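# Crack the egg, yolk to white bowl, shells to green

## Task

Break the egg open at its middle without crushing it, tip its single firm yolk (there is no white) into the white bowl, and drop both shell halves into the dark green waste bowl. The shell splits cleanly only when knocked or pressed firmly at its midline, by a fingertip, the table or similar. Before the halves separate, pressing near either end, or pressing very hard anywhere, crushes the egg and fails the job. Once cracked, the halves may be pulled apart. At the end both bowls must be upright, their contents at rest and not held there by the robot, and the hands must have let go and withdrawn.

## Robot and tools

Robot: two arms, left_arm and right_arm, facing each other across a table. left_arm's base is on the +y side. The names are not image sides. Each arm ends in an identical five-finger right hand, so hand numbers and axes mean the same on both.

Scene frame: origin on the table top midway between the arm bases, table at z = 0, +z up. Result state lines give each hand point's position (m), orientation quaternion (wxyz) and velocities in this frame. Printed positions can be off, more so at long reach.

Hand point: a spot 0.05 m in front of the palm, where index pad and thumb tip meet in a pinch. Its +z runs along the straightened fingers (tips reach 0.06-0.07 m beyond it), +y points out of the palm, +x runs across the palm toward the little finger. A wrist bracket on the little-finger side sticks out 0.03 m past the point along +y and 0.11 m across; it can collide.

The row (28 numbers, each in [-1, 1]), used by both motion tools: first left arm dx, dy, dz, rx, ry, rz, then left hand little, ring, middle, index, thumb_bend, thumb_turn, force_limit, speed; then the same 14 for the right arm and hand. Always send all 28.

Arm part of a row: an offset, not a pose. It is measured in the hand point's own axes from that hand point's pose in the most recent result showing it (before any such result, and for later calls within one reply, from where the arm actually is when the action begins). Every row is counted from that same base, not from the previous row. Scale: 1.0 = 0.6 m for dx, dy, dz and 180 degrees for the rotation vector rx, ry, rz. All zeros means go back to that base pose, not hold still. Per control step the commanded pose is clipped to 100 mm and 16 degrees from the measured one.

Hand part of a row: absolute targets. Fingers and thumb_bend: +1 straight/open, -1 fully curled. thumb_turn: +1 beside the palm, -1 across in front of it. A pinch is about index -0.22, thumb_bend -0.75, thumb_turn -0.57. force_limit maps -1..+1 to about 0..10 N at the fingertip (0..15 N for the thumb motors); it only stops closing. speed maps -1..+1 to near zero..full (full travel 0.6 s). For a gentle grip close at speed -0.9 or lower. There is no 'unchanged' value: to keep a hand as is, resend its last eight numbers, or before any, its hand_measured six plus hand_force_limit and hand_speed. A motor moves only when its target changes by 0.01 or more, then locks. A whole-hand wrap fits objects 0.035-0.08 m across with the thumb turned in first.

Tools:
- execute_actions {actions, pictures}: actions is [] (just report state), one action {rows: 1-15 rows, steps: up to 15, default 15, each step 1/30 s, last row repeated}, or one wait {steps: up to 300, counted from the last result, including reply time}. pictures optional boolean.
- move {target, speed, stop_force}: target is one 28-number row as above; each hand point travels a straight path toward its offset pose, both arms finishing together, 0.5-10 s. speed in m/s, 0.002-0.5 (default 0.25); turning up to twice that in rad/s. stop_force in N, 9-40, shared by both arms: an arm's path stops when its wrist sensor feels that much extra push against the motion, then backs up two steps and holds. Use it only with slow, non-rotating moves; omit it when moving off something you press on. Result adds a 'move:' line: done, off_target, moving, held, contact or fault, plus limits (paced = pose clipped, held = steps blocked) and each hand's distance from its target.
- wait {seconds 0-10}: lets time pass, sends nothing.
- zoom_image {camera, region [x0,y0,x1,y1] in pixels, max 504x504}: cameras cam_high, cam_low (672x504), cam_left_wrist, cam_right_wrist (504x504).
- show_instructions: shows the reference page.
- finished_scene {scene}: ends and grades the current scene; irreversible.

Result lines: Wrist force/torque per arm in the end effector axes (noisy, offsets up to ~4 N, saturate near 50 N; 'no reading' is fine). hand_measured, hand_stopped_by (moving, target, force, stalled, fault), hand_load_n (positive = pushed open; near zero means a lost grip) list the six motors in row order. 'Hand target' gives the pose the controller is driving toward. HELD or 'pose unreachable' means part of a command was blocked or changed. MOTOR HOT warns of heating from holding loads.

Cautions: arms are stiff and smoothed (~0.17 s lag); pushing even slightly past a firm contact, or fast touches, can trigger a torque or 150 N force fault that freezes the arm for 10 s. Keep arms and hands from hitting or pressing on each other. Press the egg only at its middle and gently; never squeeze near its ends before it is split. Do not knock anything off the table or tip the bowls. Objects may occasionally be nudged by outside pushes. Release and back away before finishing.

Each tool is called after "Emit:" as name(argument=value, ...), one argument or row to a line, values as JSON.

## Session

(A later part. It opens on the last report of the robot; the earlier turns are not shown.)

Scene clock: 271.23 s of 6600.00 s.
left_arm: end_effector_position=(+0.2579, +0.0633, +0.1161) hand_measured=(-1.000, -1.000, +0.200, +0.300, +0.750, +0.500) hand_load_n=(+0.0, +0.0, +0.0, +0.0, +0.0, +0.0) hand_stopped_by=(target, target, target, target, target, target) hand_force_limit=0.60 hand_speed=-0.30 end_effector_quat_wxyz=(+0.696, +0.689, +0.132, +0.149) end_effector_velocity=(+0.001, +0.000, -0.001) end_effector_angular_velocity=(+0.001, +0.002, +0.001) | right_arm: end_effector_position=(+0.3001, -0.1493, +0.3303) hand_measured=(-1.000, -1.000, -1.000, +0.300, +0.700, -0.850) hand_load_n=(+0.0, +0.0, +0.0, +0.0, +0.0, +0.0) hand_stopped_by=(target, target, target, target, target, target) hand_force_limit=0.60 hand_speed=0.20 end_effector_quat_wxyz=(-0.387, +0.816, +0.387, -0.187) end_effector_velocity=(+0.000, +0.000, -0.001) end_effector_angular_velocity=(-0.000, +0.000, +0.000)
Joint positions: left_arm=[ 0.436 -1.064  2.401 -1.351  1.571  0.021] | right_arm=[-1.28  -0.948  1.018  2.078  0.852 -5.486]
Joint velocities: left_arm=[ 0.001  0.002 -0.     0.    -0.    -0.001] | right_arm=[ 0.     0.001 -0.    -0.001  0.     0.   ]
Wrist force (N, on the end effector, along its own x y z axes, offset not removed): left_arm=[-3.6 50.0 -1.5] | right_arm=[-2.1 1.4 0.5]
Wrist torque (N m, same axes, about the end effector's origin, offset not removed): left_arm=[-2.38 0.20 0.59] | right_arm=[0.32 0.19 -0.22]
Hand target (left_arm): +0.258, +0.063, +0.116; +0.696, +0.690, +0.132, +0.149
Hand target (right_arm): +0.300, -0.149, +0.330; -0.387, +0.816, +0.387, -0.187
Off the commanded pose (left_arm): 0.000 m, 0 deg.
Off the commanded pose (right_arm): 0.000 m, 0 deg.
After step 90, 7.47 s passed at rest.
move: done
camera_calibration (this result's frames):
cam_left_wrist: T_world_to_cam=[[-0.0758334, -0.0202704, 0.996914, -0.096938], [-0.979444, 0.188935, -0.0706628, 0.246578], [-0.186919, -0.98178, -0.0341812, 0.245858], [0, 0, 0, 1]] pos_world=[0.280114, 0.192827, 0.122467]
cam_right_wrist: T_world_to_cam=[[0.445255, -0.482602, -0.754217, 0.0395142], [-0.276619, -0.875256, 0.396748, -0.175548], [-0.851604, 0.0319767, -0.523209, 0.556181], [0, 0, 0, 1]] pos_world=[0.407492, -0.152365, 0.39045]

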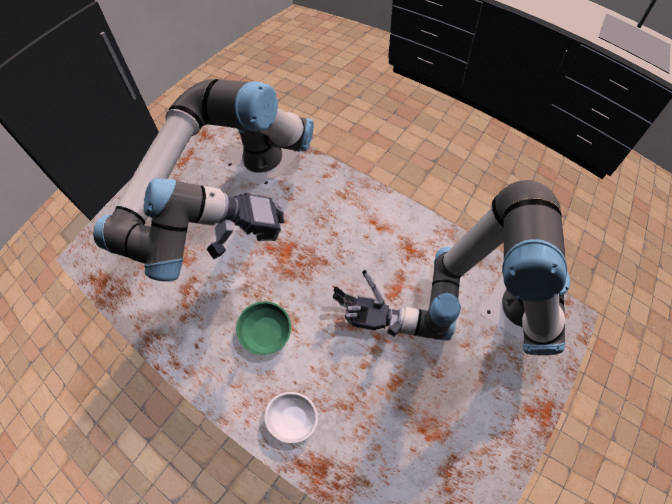

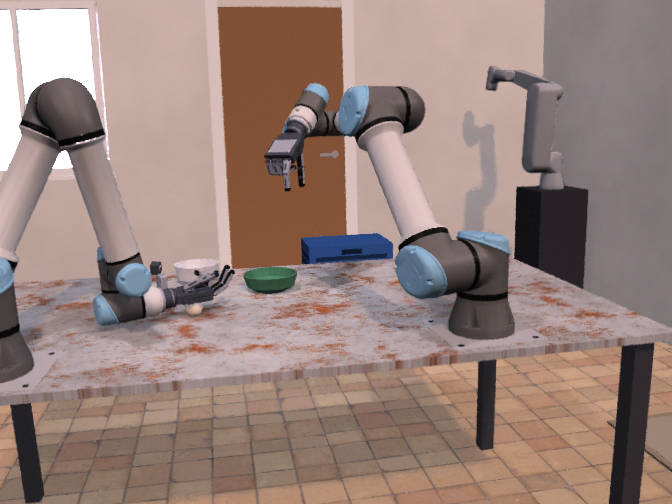

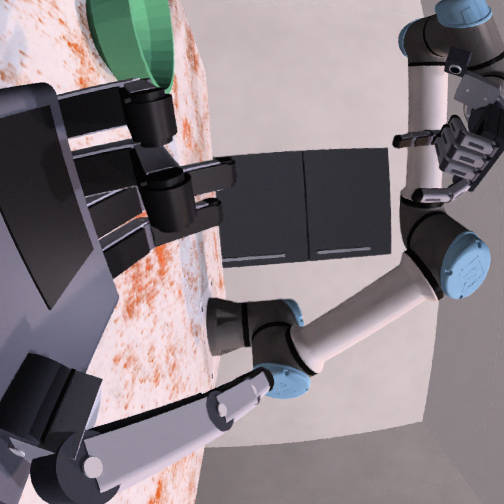

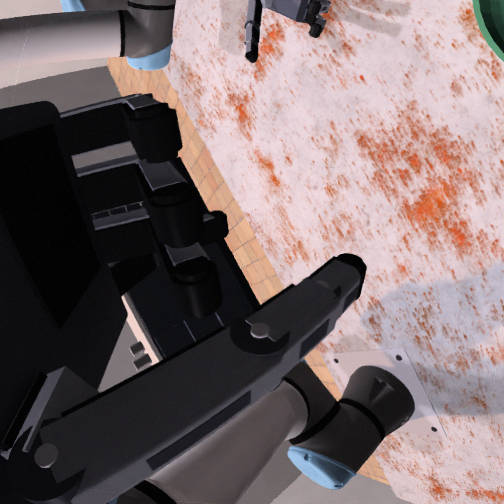

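Emit:
move(
  target=[0,0.02,0,0,0,0,-1,-1,0.2,0.3,0.75,0.5,0.6,-0.3,0,0,0,0,0,0,-1,-1,-1,0.3,0.7,-0.85,0.6,0.2],
  speed=0.01,
)

Emit:
move(
  target=[0,0.15,-0.10,0,0,0,-1,-1,0.2,0.3,0.75,0.5,0.6,-0.3,0,0,0,0,0,0,-1,-1,-1,0.3,0.7,-0.85,0.6,0.2],
  speed=0.2,
)

Scene clock: 282.00 s of 6600.00 s.
left_arm: end_effector_position=(+0.2580, +0.0630, +0.1174) hand_measured=(-1.000, -1.000, +0.200, +0.300, +0.750, +0.500) hand_load_n=(+0.0, +0.0, +0.0, +0.0, +0.0, +0.0) hand_stopped_by=(target, target, target, target, target, target) hand_force_limit=0.60 hand_speed=-0.30 end_effector_quat_wxyz=(+0.698, +0.688, +0.132, +0.149) end_effector_velocity=(+0.001, +0.000, +0.000) end_effector_angular_velocity=(-0.001, +0.001, +0.001) | right_arm: end_effector_position=(+0.3001, -0.1493, +0.3303) hand_measured=(-1.000, -1.000, -1.000, +0.300, +0.700, -0.850) hand_load_n=(+0.0, +0.0, +0.0, +0.0, +0.0, +0.0) hand_stopped_by=(target, target, target, target, target, target) hand_force_limit=0.60 hand_speed=0.20 end_effector_quat_wxyz=(-0.387, +0.816, +0.387, -0.187) end_effector_velocity=(+0.000, +0.000, +0.001) end_effector_angular_velocity=(-0.000, -0.002, -0.001)
Joint positions: left_arm=[ 0.436 -1.065  2.4   -1.354  1.571  0.021] | right_arm=[-1.28  -0.948  1.018  2.078  0.852 -5.486]
Joint velocities: left_arm=[ 0.001  0.    -0.    -0.001 -0.    -0.001] | right_arm=[ 0.    -0.001 -0.002  0.     0.     0.001]
Wrist force (N, on the end effector, along its own x y z axes, offset not removed): left_arm=[-3.9 50.0 2.7] | right_arm=[-1.7 0.6 -0.4]
Wrist torque (N m, same axes, about the end effector's origin, offset not removed): left_arm=[1.74 0.14 0.81] | right_arm=[0.26 0.15 -0.18]
Hand target (left_arm): +0.258, +0.063, +0.116; +0.696, +0.690, +0.132, +0.149
Hand target (right_arm): +0.300, -0.149, +0.330; -0.387, +0.816, +0.387, -0.187
Off the commanded pose (left_arm): 0.011 m, 0 deg.
Off the commanded pose (right_arm): 0.000 m, 0 deg.
TORQUE FAULT: the external load on joint 4 (wrist 1) of the left arm reached its load limit, and that arm stopped for 10 seconds. A torque fault stops only its own arm. That arm ran no command of this call. That arm holds where it stopped, with its grip as last carried out, and accepts commands again: back off and push less far. That arm stops again, at the same cost, whenever a joint's load reaches its limit.
The stop of the left arm began at step 23 of this call (marked STOPPED below). From that step on that arm followed nothing that you had sent. Nothing is kept back now.
Steps of this call (steps 1 to 107: nothing new was sent). Readings (end_effector_position | what the end effector reports):
1: left_arm (+0.2579, +0.0633, +0.1160) | right_arm (+0.3001, -0.1493, +0.3303) | left_arm hand_measured=(-1.000, -1.000, +0.200, +0.300, +0.750, +0.500) hand_load_n=(+0.0, +0.0, +0.0, +0.0, +0.0, +0.0) hand_stopped_by=(target, target, target, target, target, target) hand_force_limit=0.60 hand_speed=-0.30 | right_arm hand_measured=(-1.000, -1.000, -1.000, +0.300, +0.700, -0.850) hand_load_n=(+0.0, +0.0, +0.0, +0.0, +0.0, +0.0) hand_stopped_by=(target, target, target, target, target, target) hand_force_limit=0.60 hand_speed=0.20
2: left_arm (+0.2579, +0.0633, +0.1160) | right_arm (+0.3001, -0.1493, +0.3303) | left_arm hand_measured=(-1.000, -1.000, +0.200, +0.300, +0.750, +0.500) hand_load_n=(+0.0, +0.0, +0.0, +0.0, +0.0, +0.0) hand_stopped_by=(target, target, target, target, target, target) hand_force_limit=0.60 hand_speed=-0.30 | right_arm hand_measured=(-1.000, -1.000, -1.000, +0.300, +0.700, -0.850) hand_load_n=(+0.0, +0.0, +0.0, +0.0, +0.0, +0.0) hand_stopped_by=(target, target, target, target, target, target) hand_force_limit=0.60 hand_speed=0.20
4: left_arm (+0.2579, +0.0633, +0.1160) | right_arm (+0.3001, -0.1493, +0.3303) | left_arm hand_measured=(-1.000, -1.000, +0.200, +0.300, +0.750, +0.500) hand_load_n=(+0.0, +0.0, +0.0, +0.0, +0.0, +0.0) hand_stopped_by=(target, target, target, target, target, target) hand_force_limit=0.60 hand_speed=-0.30 | right_arm hand_measured=(-1.000, -1.000, -1.000, +0.300, +0.700, -0.850) hand_load_n=(+0.0, +0.0, +0.0, +0.0, +0.0, +0.0) hand_stopped_by=(target, target, target, target, target, target) hand_force_limit=0.60 hand_speed=0.20
8: left_arm (+0.2579, +0.0633, +0.1159) | right_arm (+0.3001, -0.1493, +0.3303) | left_arm hand_measured=(-1.000, -1.000, +0.200, +0.300, +0.750, +0.500) hand_load_n=(+0.0, +0.0, +0.0, +0.0, +0.0, +0.0) hand_stopped_by=(target, target, target, target, target, target) hand_force_limit=0.60 hand_speed=-0.30 | right_arm hand_measured=(-1.000, -1.000, -1.000, +0.300, +0.700, -0.850) hand_load_n=(+0.0, +0.0, +0.0, +0.0, +0.0, +0.0) hand_stopped_by=(target, target, target, target, target, target) hand_force_limit=0.60 hand_speed=0.20
23: left_arm (+0.2580, +0.0631, +0.1168) | right_arm (+0.3001, -0.1493, +0.3303) | left_arm hand_measured=(-1.000, -1.000, +0.200, +0.300, +0.750, +0.500) hand_load_n=(+0.0, +0.0, +0.0, +0.0, +0.0, +0.0) hand_stopped_by=(target, target, target, target, target, target) hand_force_limit=0.60 hand_speed=-0.30 | right_arm hand_measured=(-1.000, -1.000, -1.000, +0.300, +0.700, -0.850) hand_load_n=(+0.0, +0.0, +0.0, +0.0, +0.0, +0.0) hand_stopped_by=(target, target, target, target, target, target) hand_force_limit=0.60 hand_speed=0.20 STOPPED (the left arm)
107: the state above
move: fault (left_arm)
camera_calibration (this result's frames):
cam_left_wrist: T_world_to_cam=[[-0.0774106, -0.016551, 0.996862, -0.0980418], [-0.979341, 0.188612, -0.0729184, 0.247126], [-0.186813, -0.981912, -0.0308096, 0.245247], [0, 0, 0, 1]] pos_world=[0.280246, 0.192578, 0.12331]
cam_right_wrist: T_world_to_cam=[[0.445255, -0.482602, -0.754217, 0.0395142], [-0.276619, -0.875256, 0.396748, -0.175548], [-0.851604, 0.0319768, -0.523209, 0.556181], [0, 0, 0, 1]] pos_world=[0.407492, -0.152365, 0.39045]

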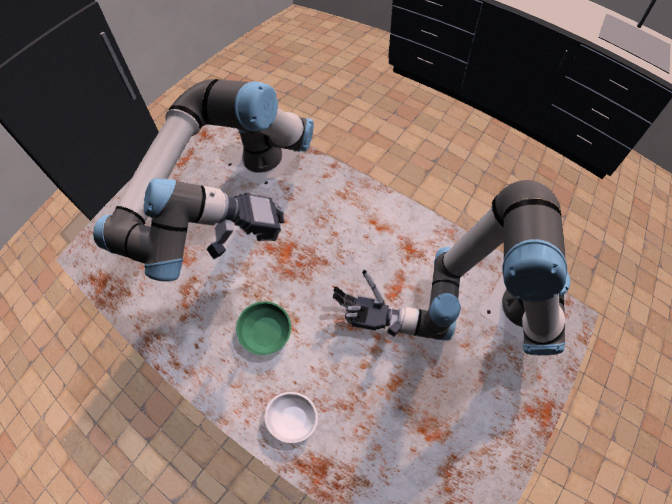

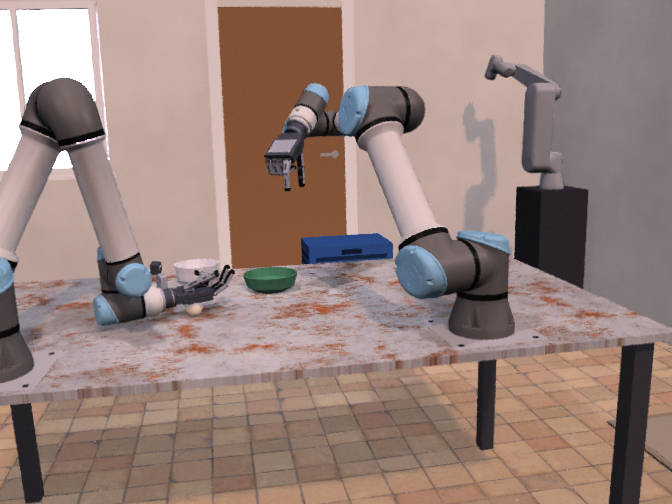

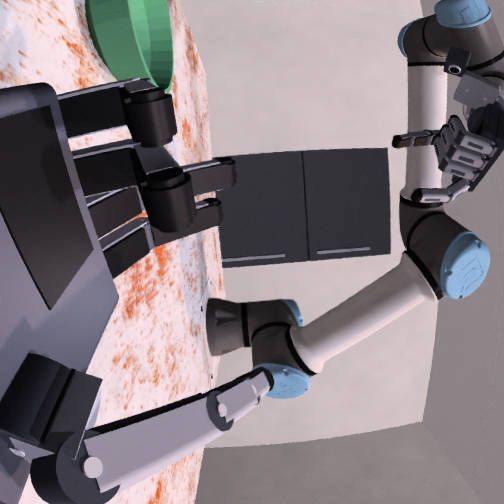

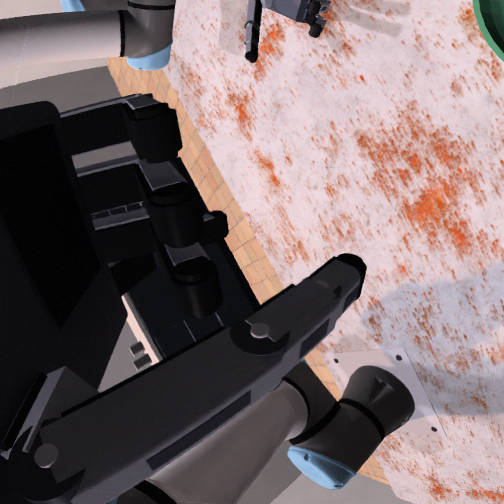

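not run: a fault stop came before this call.

Emit:
move(
  target=[0,0.03,0,0,0,0,-1,-1,0.2,0.3,0.75,0.5,0.6,-0.3,0,0,0,0,0,0,-1,-1,-1,0.3,0.7,-0.85,0.6,0.2],
  speed=0.03,
)

Scene clock: 286.53 s of 6600.00 s.
left_arm: end_effector_position=(+0.2575, +0.0632, +0.1352) hand_measured=(-1.000, -1.000, +0.200, +0.300, +0.750, +0.500) hand_load_n=(+0.0, +0.0, +0.0, +0.0, +0.0, +0.0) hand_stopped_by=(target, target, target, target, target, target) hand_force_limit=0.60 hand_speed=-0.30 end_effector_quat_wxyz=(+0.698, +0.688, +0.132, +0.149) end_effector_velocity=(-0.000, -0.000, +0.001) end_effector_angular_velocity=(+0.002, -0.000, -0.001) | right_arm: end_effector_position=(+0.3001, -0.1493, +0.3303) hand_measured=(-1.000, -1.000, -1.000, +0.300, +0.700, -0.850) hand_load_n=(+0.0, +0.0, +0.0, +0.0, +0.0, +0.0) hand_stopped_by=(target, target, target, target, target, target) hand_force_limit=0.60 hand_speed=0.20 end_effector_quat_wxyz=(-0.387, +0.816, +0.387, -0.187) end_effector_velocity=(-0.000, -0.000, -0.000) end_effector_angular_velocity=(-0.001, +0.003, -0.001)
Joint positions: left_arm=[ 0.435 -1.126  2.402 -1.295  1.57   0.021] | right_arm=[-1.28  -0.948  1.018  2.078  0.852 -5.486]
Joint velocities: left_arm=[-0.001 -0.006 -0.     0.008 -0.     0.001] | right_arm=[-0.     0.001  0.001  0.001 -0.     0.001]
Wrist force (N, on the end effector, along its own x y z axes, offset not removed): left_arm=[0.0 1.0 -0.8] | right_arm=[-3.8 0.4 1.1]
Wrist torque (N m, same axes, about the end effector's origin, offset not removed): left_arm=[0.12 -0.17 -0.08] | right_arm=[0.10 0.46 -0.34]
Hand target (left_arm): +0.258, +0.063, +0.135; +0.698, +0.688, +0.132, +0.149
Hand target (right_arm): +0.300, -0.149, +0.330; -0.387, +0.816, +0.387, -0.187
Off the commanded pose (left_arm): 0.000 m, 0 deg.
Off the commanded pose (right_arm): 0.000 m, 0 deg.
After step 90, 0.63 s passed at rest.
move: done
camera_calibration (this result's frames):
cam_left_wrist: T_world_to_cam=[[-0.0773918, -0.0165348, 0.996864, -0.115898], [-0.979342, 0.18861, -0.0729031, 0.247922], [-0.186813, -0.981913, -0.0307901, 0.245868], [0, 0, 0, 1]] pos_world=[0.279762, 0.192744, 0.141179]
cam_right_wrist: T_world_to_cam=[[0.445255, -0.482602, -0.754217, 0.0395141], [-0.276619, -0.875256, 0.396748, -0.175548], [-0.851604, 0.0319769, -0.523209, 0.556181], [0, 0, 0, 1]] pos_world=[0.407492, -0.152365, 0.39045]

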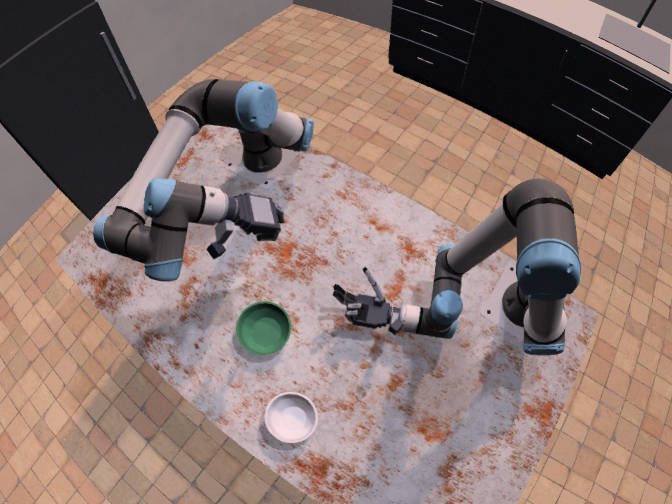

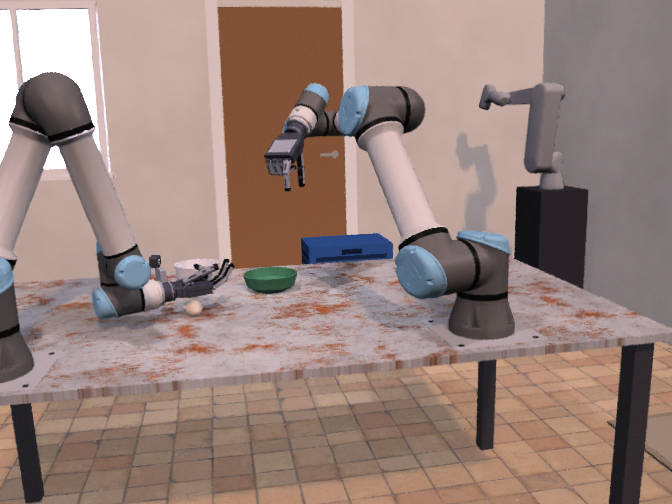

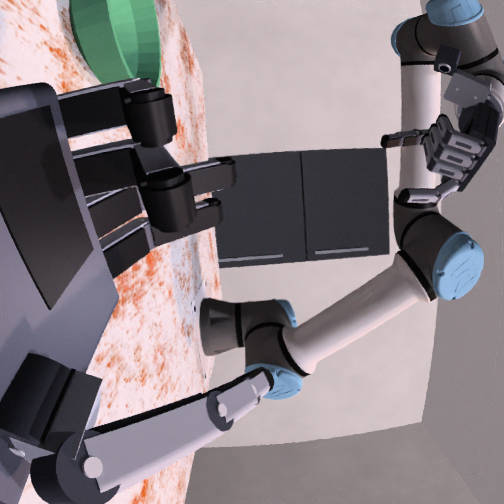

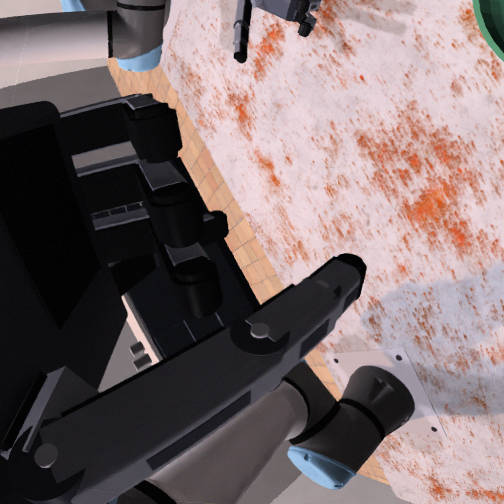

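Emit:
execute_actions(
  actions=[],
)

Scene clock: 301.17 s of 6600.00 s.
left_arm: end_effector_position=(+0.2575, +0.0632, +0.1354) hand_measured=(-1.000, -1.000, +0.200, +0.300, +0.750, +0.500) hand_load_n=(+0.0, +0.0, +0.0, +0.0, +0.0, +0.0) hand_stopped_by=(target, target, target, target, target, target) hand_force_limit=0.60 hand_speed=-0.30 end_effector_quat_wxyz=(+0.698, +0.688, +0.132, +0.149) end_effector_velocity=(-0.001, -0.000, -0.001) end_effector_angular_velocity=(+0.002, +0.001, -0.001) | right_arm: end_effector_position=(+0.3001, -0.1493, +0.3303) hand_measured=(-1.000, -1.000, -1.000, +0.300, +0.700, -0.850) hand_load_n=(+0.0, +0.0, +0.0, +0.0, +0.0, +0.0) hand_stopped_by=(target, target, target, target, target, target) hand_force_limit=0.60 hand_speed=0.20 end_effector_quat_wxyz=(-0.387, +0.816, +0.387, -0.187) end_effector_velocity=(-0.000, +0.000, -0.000) end_effector_angular_velocity=(-0.001, +0.002, -0.000)
Joint positions: left_arm=[ 0.435 -1.126  2.402 -1.294  1.57   0.021] | right_arm=[-1.28  -0.948  1.018  2.078  0.852 -5.486]
Joint velocities: left_arm=[-0.001  0.     0.     0.002  0.    -0.   ] | right_arm=[ 0.     0.001 -0.     0.001 -0.     0.   ]
Wrist force (N, on the end effector, along its own x y z axes, offset not removed): left_arm=[0.7 -0.4 0.3] | right_arm=[-2.5 0.1 1.2]
Wrist torque (N m, same axes, about the end effector's origin, offset not removed): left_arm=[-0.18 -0.49 -0.13] | right_arm=[0.06 0.29 -0.22]
Hand target (left_arm): +0.258, +0.063, +0.135; +0.698, +0.688, +0.132, +0.149
Hand target (right_arm): +0.300, -0.149, +0.330; -0.387, +0.816, +0.387, -0.187
Off the commanded pose (left_arm): 0.000 m, 0 deg.
Off the commanded pose (right_arm): 0.000 m, 0 deg.
Steps of this call (steps 1 to 90: nothing new was sent; then 11.63 s passed at rest). Readings (end_effector_position | what the end effector reports):
1: left_arm (+0.2575, +0.0632, +0.1353) | right_arm (+0.3001, -0.1493, +0.3303) | left_arm hand_measured=(-1.000, -1.000, +0.200, +0.300, +0.750, +0.500) hand_load_n=(+0.0, +0.0, +0.0, +0.0, +0.0, +0.0) hand_stopped_by=(target, target, target, target, target, target) hand_force_limit=0.60 hand_speed=-0.30 | right_arm hand_measured=(-1.000, -1.000, -1.000, +0.300, +0.700, -0.850) hand_load_n=(+0.0, +0.0, +0.0, +0.0, +0.0, +0.0) hand_stopped_by=(target, target, target, target, target, target) hand_force_limit=0.60 hand_speed=0.20
2: left_arm (+0.2575, +0.0632, +0.1353) | right_arm (+0.3001, -0.1493, +0.3303) | left_arm hand_measured=(-1.000, -1.000, +0.200, +0.300, +0.750, +0.500) hand_load_n=(+0.0, +0.0, +0.0, +0.0, +0.0, +0.0) hand_stopped_by=(target, target, target, target, target, target) hand_force_limit=0.60 hand_speed=-0.30 | right_arm hand_measured=(-1.000, -1.000, -1.000, +0.300, +0.700, -0.850) hand_load_n=(+0.0, +0.0, +0.0, +0.0, +0.0, +0.0) hand_stopped_by=(target, target, target, target, target, target) hand_force_limit=0.60 hand_speed=0.20
4: left_arm (+0.2575, +0.0632, +0.1354) | right_arm (+0.3001, -0.1493, +0.3303) | left_arm hand_measured=(-1.000, -1.000, +0.200, +0.300, +0.750, +0.500) hand_load_n=(+0.0, +0.0, +0.0, +0.0, +0.0, +0.0) hand_stopped_by=(target, target, target, target, target, target) hand_force_limit=0.60 hand_speed=-0.30 | right_arm hand_measured=(-1.000, -1.000, -1.000, +0.300, +0.700, -0.850) hand_load_n=(+0.0, +0.0, +0.0, +0.0, +0.0, +0.0) hand_stopped_by=(target, target, target, target, target, target) hand_force_limit=0.60 hand_speed=0.20
8: left_arm (+0.2575, +0.0632, +0.1354) | right_arm (+0.3001, -0.1493, +0.3303) | left_arm hand_measured=(-1.000, -1.000, +0.200, +0.300, +0.750, +0.500) hand_load_n=(+0.0, +0.0, +0.0, +0.0, +0.0, +0.0) hand_stopped_by=(target, target, target, target, target, target) hand_force_limit=0.60 hand_speed=-0.30 | right_arm hand_measured=(-1.000, -1.000, -1.000, +0.300, +0.700, -0.850) hand_load_n=(+0.0, +0.0, +0.0, +0.0, +0.0, +0.0) hand_stopped_by=(target, target, target, target, target, target) hand_force_limit=0.60 hand_speed=0.20
90: the state above
camera_calibration (this result's frames):
cam_left_wrist: T_world_to_cam=[[-0.0774118, -0.016545, 0.996862, -0.116046], [-0.979341, 0.188611, -0.0729208, 0.247936], [-0.186813, -0.981912, -0.0308039, 0.245865], [0, 0, 0, 1]] pos_world=[0.279761, 0.192734, 0.141335]
cam_right_wrist: T_world_to_cam=[[0.445255, -0.482602, -0.754217, 0.0395142], [-0.276619, -0.875256, 0.396748, -0.175548], [-0.851604, 0.0319767, -0.523209, 0.556181], [0, 0, 0, 1]] pos_world=[0.407492, -0.152365, 0.39045]

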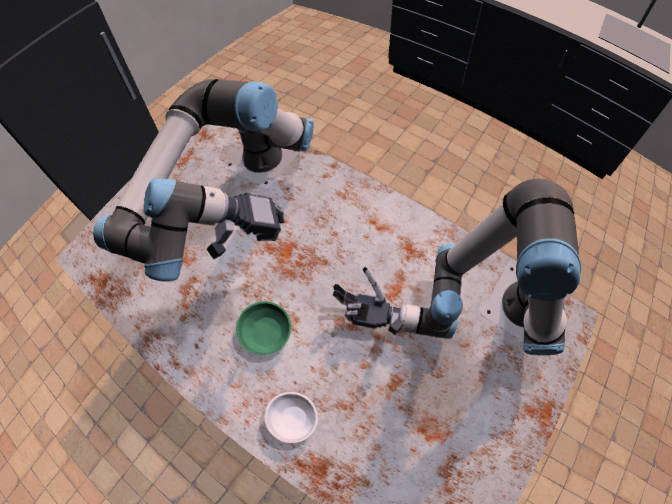

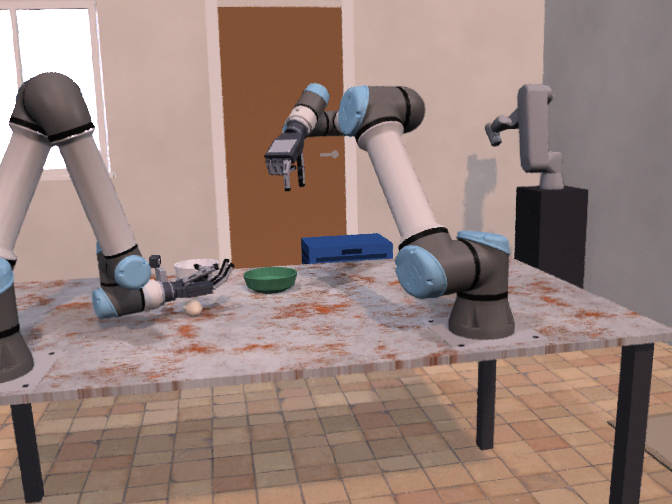

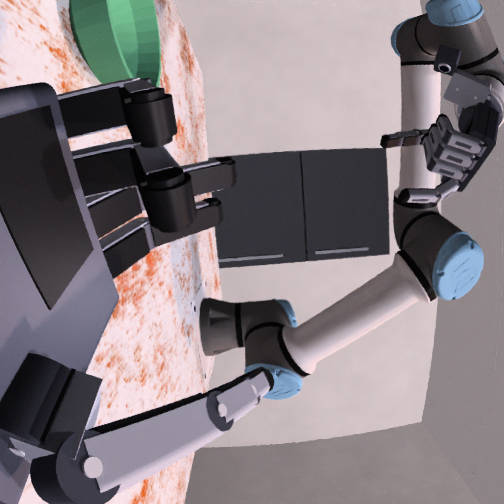

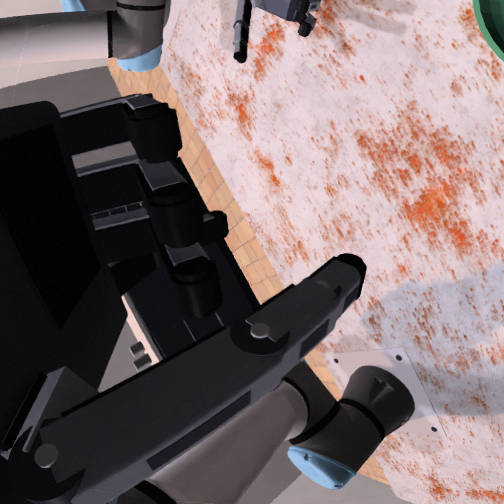

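Emit:
move(
  target=[0,0.125,0,0,0,0,-1,-1,0.2,0.3,0.75,-0.85,0.6,-0.3,0,0,0,0,0,0,-1,-1,-1,0.3,0.7,-0.85,0.6,0.2],
  speed=0.2,
)

Emit:
move(
  target=[0,0,0,-0.1696,0.1696,-0.4789,-1,-1,0.2,0.3,0.75,-0.85,0.6,-0.3,0,0,0,0,0,0,-1,-1,-1,0.3,0.7,-0.85,0.6,0.2],
  speed=0.4,
)

Scene clock: 309.10 s of 6600.00 s.
left_arm: end_effector_position=(+0.2555, +0.0639, +0.2105) hand_measured=(-1.000, -1.000, +0.200, +0.300, +0.750, -0.850) hand_load_n=(+0.0, +0.0, +0.0, +0.0, +0.0, +0.0) hand_stopped_by=(target, target, target, target, target, target) hand_force_limit=0.60 hand_speed=-0.30 end_effector_quat_wxyz=(+0.698, +0.688, +0.132, +0.149) end_effector_velocity=(+0.000, +0.000, -0.000) end_effector_angular_velocity=(+0.001, -0.000, +0.001) | right_arm: end_effector_position=(+0.3001, -0.1493, +0.3303) hand_measured=(-1.000, -1.000, -1.000, +0.300, +0.700, -0.850) hand_load_n=(+0.0, +0.0, +0.0, +0.0, +0.0, +0.0) hand_stopped_by=(target, target, target, target, target, target) hand_force_limit=0.60 hand_speed=0.20 end_effector_quat_wxyz=(-0.387, +0.816, +0.387, -0.187) end_effector_velocity=(+0.000, +0.000, -0.001) end_effector_angular_velocity=(+0.000, +0.000, +0.000)
Joint positions: left_arm=[ 0.429 -1.365  2.377 -1.03   1.565  0.021] | right_arm=[-1.28  -0.948  1.018  2.078  0.852 -5.486]
Joint velocities: left_arm=[ 0.    -0.    -0.     0.001 -0.     0.001] | right_arm=[ 0.     0.002 -0.001 -0.    -0.     0.   ]
Wrist force (N, on the end effector, along its own x y z axes, offset not removed): left_arm=[1.5 -0.4 -0.4] | right_arm=[-2.5 1.1 0.7]
Wrist torque (N m, same axes, about the end effector's origin, offset not removed): left_arm=[-0.14 -0.43 -0.06] | right_arm=[0.26 0.32 -0.22]
Hand target (left_arm): +0.255, +0.064, +0.211; +0.698, +0.688, +0.132, +0.149
Hand target (right_arm): +0.300, -0.149, +0.330; -0.387, +0.816, +0.387, -0.187
Off the commanded pose (left_arm): 0.000 m, 0 deg.
Off the commanded pose (right_arm): 0.000 m, 0 deg.
After step 90, 3.30 s passed at rest.
move: done
camera_calibration (this result's frames):
cam_left_wrist: T_world_to_cam=[[-0.0774096, -0.0165443, 0.996862, -0.191068], [-0.979341, 0.188611, -0.0729188, 0.251296], [-0.186813, -0.981912, -0.0308029, 0.248463], [0, 0, 0, 1]] pos_world=[0.27773, 0.193411, 0.216446]
cam_right_wrist: T_world_to_cam=[[0.445255, -0.482602, -0.754217, 0.0395143], [-0.276619, -0.875256, 0.396748, -0.175548], [-0.851604, 0.0319768, -0.523209, 0.556181], [0, 0, 0, 1]] pos_world=[0.407492, -0.152365, 0.39045]

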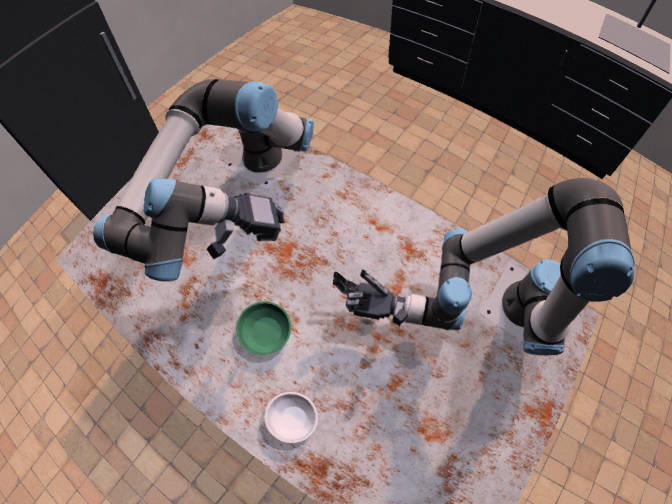

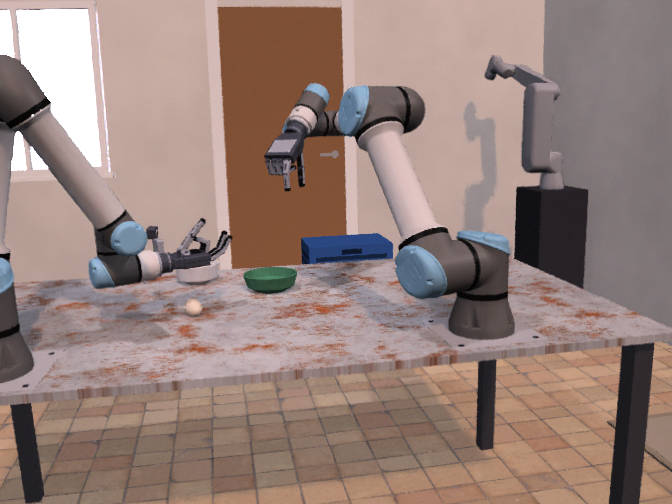

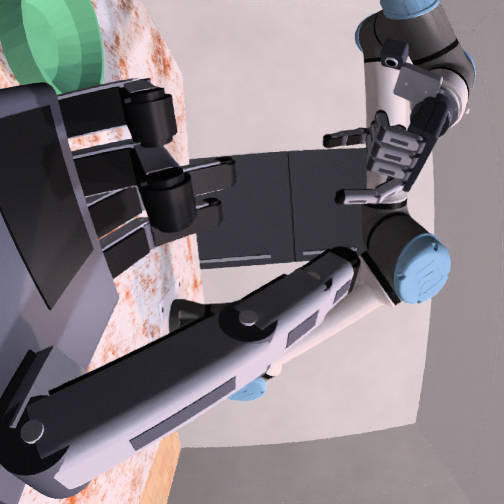

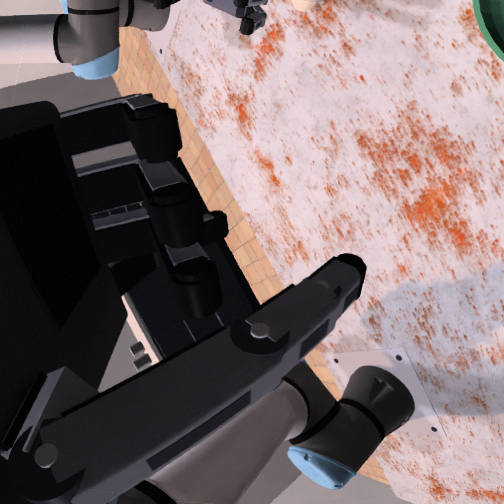

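Scene clock: 311.87 s of 6600.00 s.
left_arm: end_effector_position=(+0.2553, +0.0638, +0.2105) hand_measured=(-1.000, -1.000, +0.200, +0.300, +0.750, -0.850) hand_load_n=(+0.0, +0.0, +0.0, +0.0, +0.0, +0.0) hand_stopped_by=(target, target, target, target, target, target) hand_force_limit=0.60 hand_speed=-0.30 end_effector_quat_wxyz=(+0.696, +0.170, +0.676, -0.172) end_effector_velocity=(-0.000, -0.001, -0.000) end_effector_angular_velocity=(+0.005, +0.015, -0.003) | right_arm: end_effector_position=(+0.3001, -0.1493, +0.3303) hand_measured=(-1.000, -1.000, -1.000, +0.300, +0.700, -0.850) hand_load_n=(+0.0, +0.0, +0.0, +0.0, +0.0, +0.0) hand_stopped_by=(target, target, target, target, target, target) hand_force_limit=0.60 hand_speed=0.20 end_effector_quat_wxyz=(-0.387, +0.816, +0.387, -0.187) end_effector_velocity=(+0.000, +0.000, +0.001) end_effector_angular_velocity=(+0.001, -0.002, +0.000)
Joint positions: left_arm=[-0.161 -1.288  2.157 -0.97   0.294 -1.469] | right_arm=[-1.28  -0.948  1.018  2.078  0.852 -5.486]
Joint velocities: left_arm=[-0.002 -0.    -0.017  0.073 -0.    -0.056] | right_arm=[-0.    -0.    -0.002  0.001 -0.    -0.001]
Wrist force (N, on the end effector, along its own x y z axes, offset not removed): left_arm=[2.0 -0.7 -0.9] | right_arm=[-2.5 1.3 1.3]
Wrist torque (N m, same axes, about the end effector's origin, offset not removed): left_arm=[-0.06 -0.48 0.05] | right_arm=[0.22 0.24 -0.20]
Hand target (left_arm): +0.255, +0.064, +0.210; +0.696, +0.170, +0.676, -0.172
Hand target (right_arm): +0.300, -0.149, +0.330; -0.387, +0.816, +0.387, -0.187
Off the commanded pose (left_arm): 0.000 m, 0 deg.
Off the commanded pose (right_arm): 0.000 m, 0 deg.
move: done
camera_calibration (this result's frames):
cam_left_wrist: T_world_to_cam=[[0.470544, 0.880236, 0.0614267, -0.191262], [-0.53571, 0.229668, 0.812569, -0.0511226], [0.701144, -0.415256, 0.57962, -0.14301], [0, 0, 0, 1]] pos_world=[0.162881, 0.120711, 0.13618]
cam_right_wrist: T_world_to_cam=[[0.445255, -0.482602, -0.754217, 0.0395142], [-0.276619, -0.875256, 0.396748, -0.175548], [-0.851604, 0.0319767, -0.523209, 0.556181], [0, 0, 0, 1]] pos_world=[0.407492, -0.152365, 0.39045]

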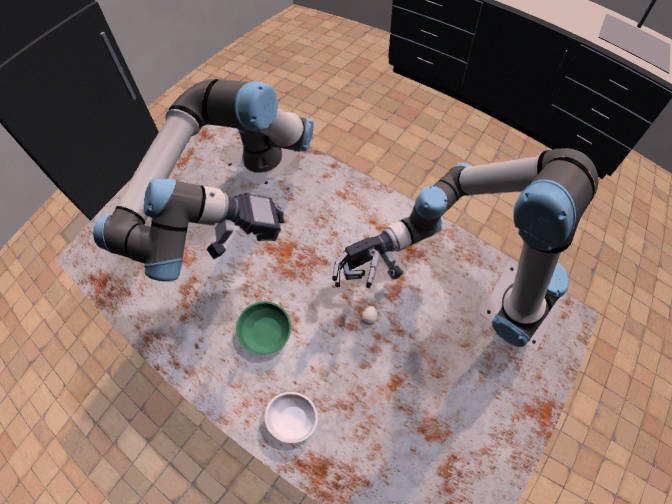

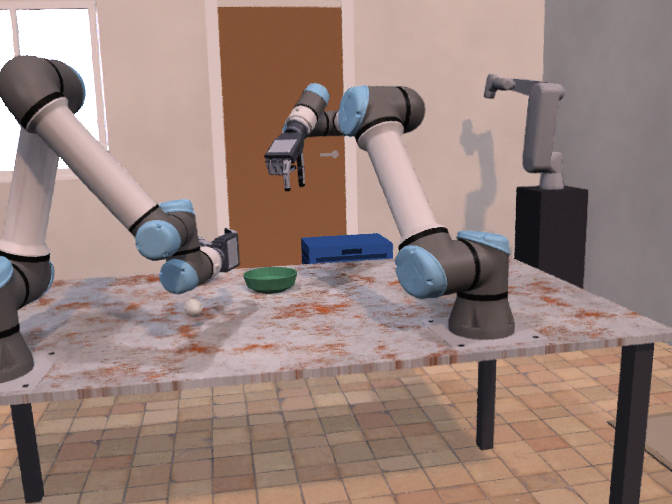

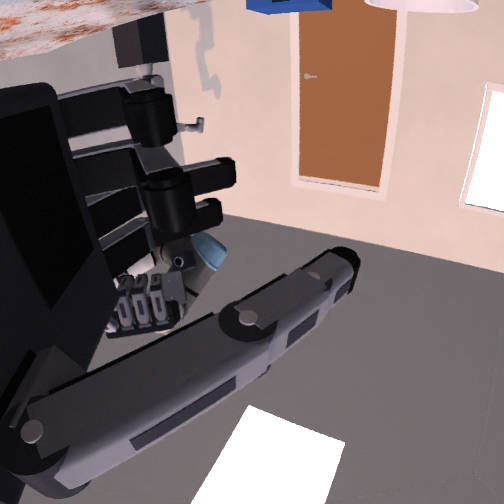

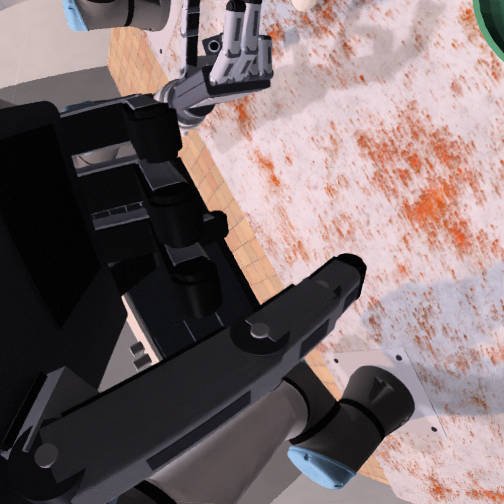

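Emit:
move(
  target=[0,0,0,0,0.316,-0.387,-1,-1,0.2,0.3,0.75,-0.85,0.6,-0.3,0,0,0,0,0,0,-1,-1,-1,0.3,0.7,-0.85,0.6,0.2],
  speed=0.4,
)

Emit:
zoom_image(
  camera="cam_high",
  region=[340,285,400,345],
)

Scene clock: 322.87 s of 6600.00 s.
left_arm: end_effector_position=(+0.2553, +0.0641, +0.2107) hand_measured=(-1.000, -1.000, +0.200, +0.300, +0.750, -0.850) hand_load_n=(+0.0, +0.0, +0.0, +0.0, +0.0, +0.0) hand_stopped_by=(target, target, target, target, target, target) hand_force_limit=0.60 hand_speed=-0.30 end_effector_quat_wxyz=(-0.097, +0.172, -0.882, +0.427) end_effector_velocity=(+0.000, -0.000, -0.000) end_effector_angular_velocity=(-0.004, +0.011, -0.000) | right_arm: end_effector_position=(+0.3001, -0.1493, +0.3303) hand_measured=(-1.000, -1.000, -1.000, +0.300, +0.700, -0.850) hand_load_n=(+0.0, +0.0, +0.0, +0.0, +0.0, +0.0) hand_stopped_by=(target, target, target, target, target, target) hand_force_limit=0.60 hand_speed=0.20 end_effector_quat_wxyz=(-0.387, +0.816, +0.387, -0.187) end_effector_velocity=(+0.000, -0.000, +0.001) end_effector_angular_velocity=(+0.001, -0.003, +0.000)
Joint positions: left_arm=[ 0.253 -1.453  1.697  0.43   1.415 -3.235] | right_arm=[-1.28  -0.948  1.018  2.078  0.852 -5.486]
Joint velocities: left_arm=[ 0.007  0.002 -0.003  0.     0.012 -0.005] | right_arm=[-0.    -0.001 -0.001 -0.     0.    -0.   ]
Wrist force (N, on the end effector, along its own x y z axes, offset not removed): left_arm=[-0.5 0.3 0.9] | right_arm=[-2.2 1.4 1.2]
Wrist torque (N m, same axes, about the end effector's origin, offset not removed): left_arm=[0.01 -0.08 -0.04] | right_arm=[0.28 0.18 -0.22]
Hand target (left_arm): +0.255, +0.064, +0.211; +0.097, -0.173, +0.882, -0.427
Hand target (right_arm): +0.300, -0.149, +0.330; -0.387, +0.816, +0.387, -0.187
Off the commanded pose (left_arm): 0.000 m, 0 deg.
Off the commanded pose (right_arm): 0.000 m, 0 deg.
After step 90, 5.50 s passed at rest.
move: done
camera_calibration (this result's frames):
cam_left_wrist: T_world_to_cam=[[-0.168107, 0.594656, -0.786209, 0.168415], [0.597325, 0.69591, 0.398638, -0.28334], [0.784183, -0.402608, -0.47219, 0.056613], [0, 0, 0, 1]] pos_world=[0.153163, 0.119823, 0.272092]
cam_right_wrist: T_world_to_cam=[[0.445255, -0.482602, -0.754217, 0.0395144], [-0.276619, -0.875256, 0.396748, -0.175548], [-0.851604, 0.0319766, -0.523209, 0.556181], [0, 0, 0, 1]] pos_world=[0.407492, -0.152365, 0.39045]

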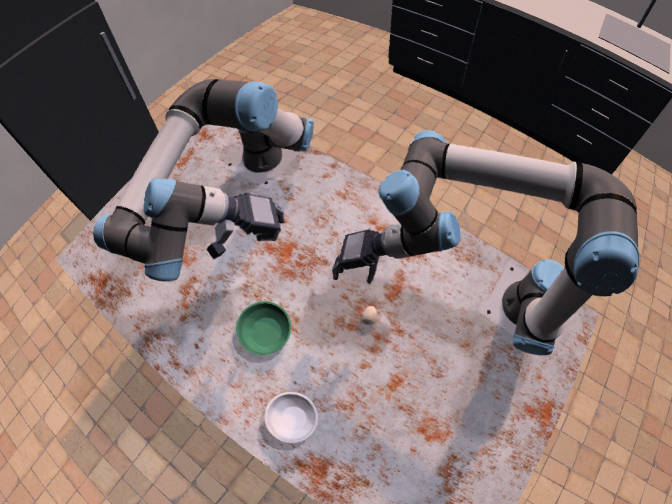

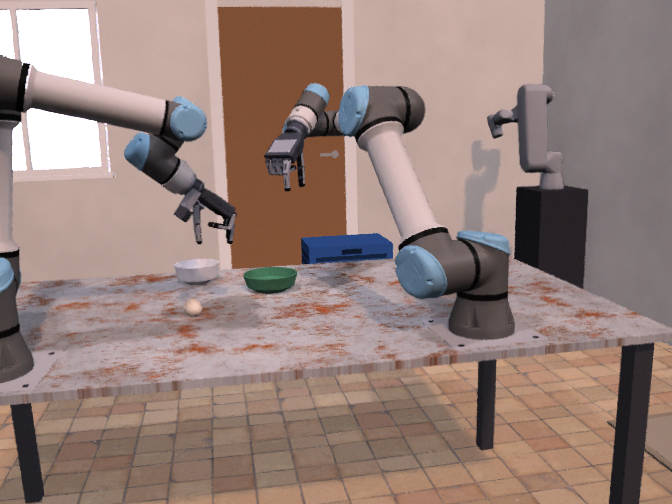

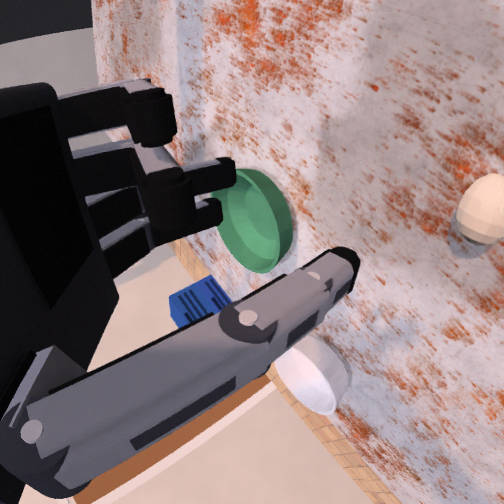

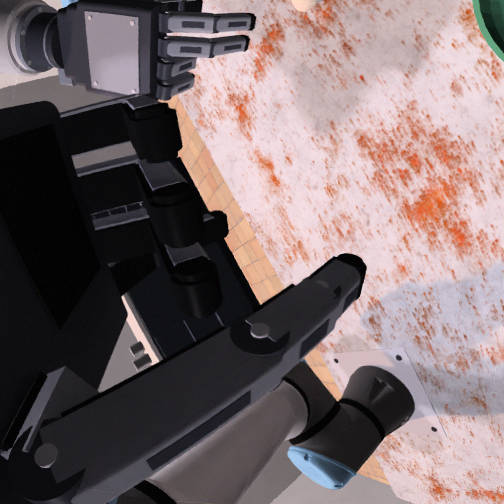

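Region (340, 285, 400, 345) of cam_high's 672x504 image, scaled by 8.400, with more detail than that image has.

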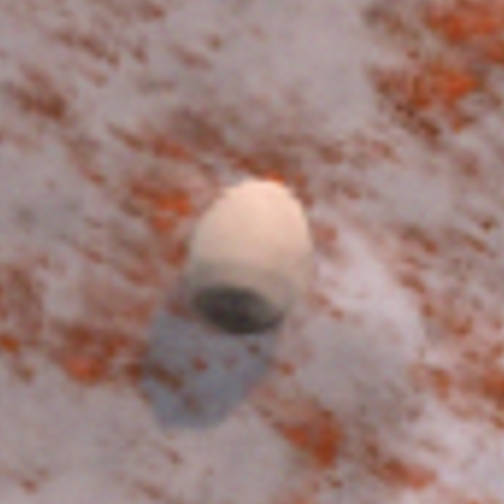

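Emit:
move(
  target=[-0.0255,0.1735,0.0232,0,0,0,-1,-1,0.2,0.3,0.75,-0.85,0.6,-0.3,0,0,0,0,0,0,-1,-1,-1,0.3,0.7,-0.85,0.6,0.2],
  speed=0.2,
)

Scene clock: 327.50 s of 6600.00 s.
left_arm: end_effector_position=(+0.2508, +0.1198, +0.1207) hand_measured=(-1.000, -1.000, +0.200, +0.300, +0.750, -0.850) hand_load_n=(+0.0, +0.0, +0.0, +0.0, +0.0, +0.0) hand_stopped_by=(target, target, target, target, target, target) hand_force_limit=0.60 hand_speed=-0.30 end_effector_quat_wxyz=(-0.097, +0.172, -0.882, +0.427) end_effector_velocity=(+0.000, +0.001, -0.002) end_effector_angular_velocity=(-0.001, +0.001, +0.001) | right_arm: end_effector_position=(+0.3001, -0.1493, +0.3303) hand_measured=(-1.000, -1.000, -1.000, +0.300, +0.700, -0.850) hand_load_n=(+0.0, +0.0, +0.0, +0.0, +0.0, +0.0) hand_stopped_by=(target, target, target, target, target, target) hand_force_limit=0.60 hand_speed=0.20 end_effector_quat_wxyz=(-0.387, +0.816, +0.387, -0.187) end_effector_velocity=(-0.000, -0.000, -0.000) end_effector_angular_velocity=(-0.001, +0.003, -0.000)
Joint positions: left_arm=[ 0.277 -1.492  1.988  0.177  1.434 -3.219] | right_arm=[-1.28  -0.948  1.018  2.078  0.852 -5.486]
Joint velocities: left_arm=[ 0.001 -0.     0.006 -0.006  0.    -0.001] | right_arm=[-0.     0.001  0.001  0.001 -0.     0.   ]
Wrist force (N, on the end effector, along its own x y z axes, offset not removed): left_arm=[-2.7 -0.8 0.3] | right_arm=[-2.6 1.3 0.8]
Wrist torque (N m, same axes, about the end effector's origin, offset not removed): left_arm=[-0.12 0.32 -0.30] | right_arm=[0.30 0.30 -0.21]
Hand target (left_arm): +0.251, +0.120, +0.121; +0.097, -0.172, +0.882, -0.427
Hand target (right_arm): +0.300, -0.149, +0.330; -0.387, +0.816, +0.387, -0.187
Off the commanded pose (left_arm): 0.000 m, 0 deg.
Off the commanded pose (right_arm): 0.000 m, 0 deg.
After step 90, 0.60 s passed at rest.
move: done
camera_calibration (this result's frames):
cam_left_wrist: T_world_to_cam=[[-0.168131, 0.594693, -0.786175, 0.0637532], [0.597325, 0.695897, 0.39866, -0.283577], [0.784178, -0.402575, -0.472227, 0.0400862], [0, 0, 0, 1]] pos_world=[0.148672, 0.175565, 0.182102]
cam_right_wrist: T_world_to_cam=[[0.445255, -0.482602, -0.754217, 0.0395142], [-0.276619, -0.875256, 0.396748, -0.175548], [-0.851604, 0.0319766, -0.523209, 0.556181], [0, 0, 0, 1]] pos_world=[0.407492, -0.152365, 0.39045]

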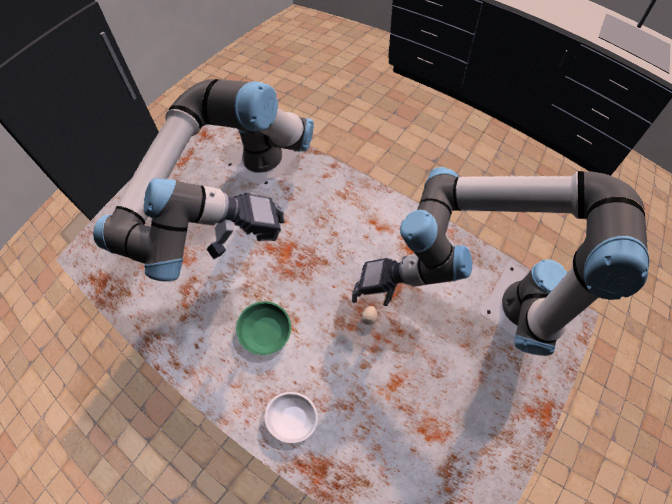

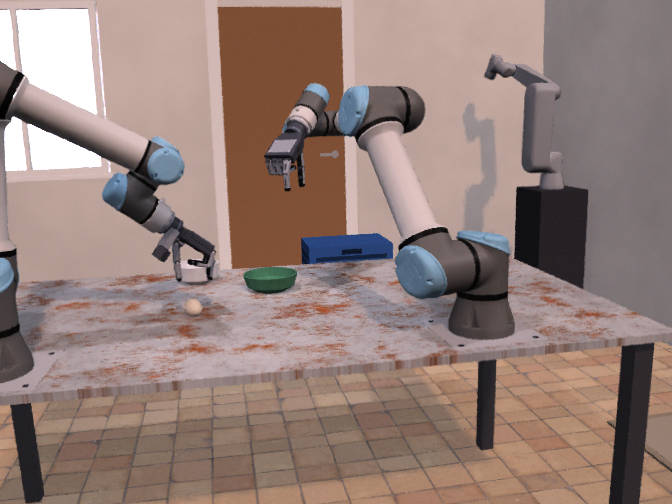

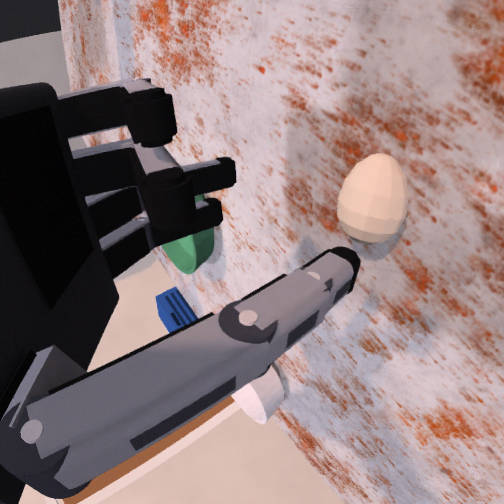

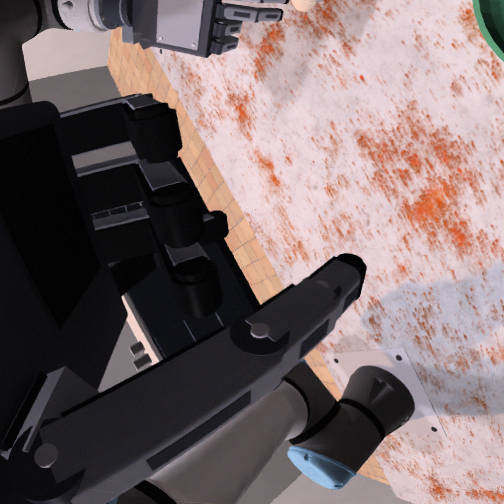

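Emit:
zoom_image(
  camera="cam_left_wrist",
  region=[310,130,440,260],
)

Region (310, 130, 440, 260) of cam_left_wrist's 504x504 image, scaled by 3.877, with more detail than that image has.

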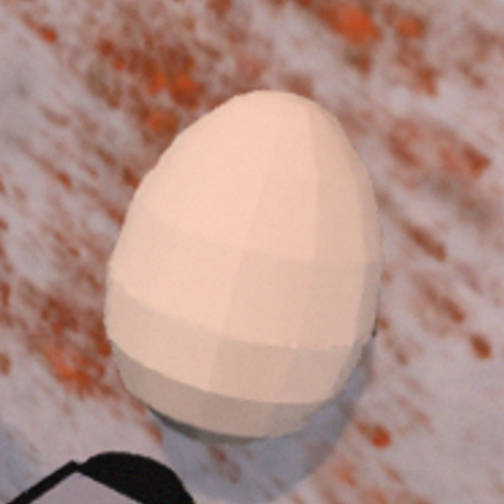

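Emit:
zoom_image(
  camera="cam_low",
  region=[165,280,225,330],
)

Region (165, 280, 225, 330) of cam_low's 672x504 image, scaled by 8.400, with more detail than that image has.

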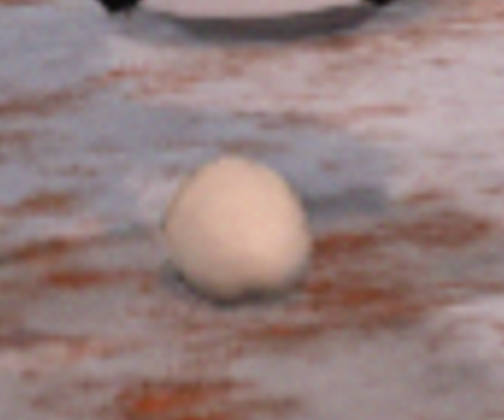

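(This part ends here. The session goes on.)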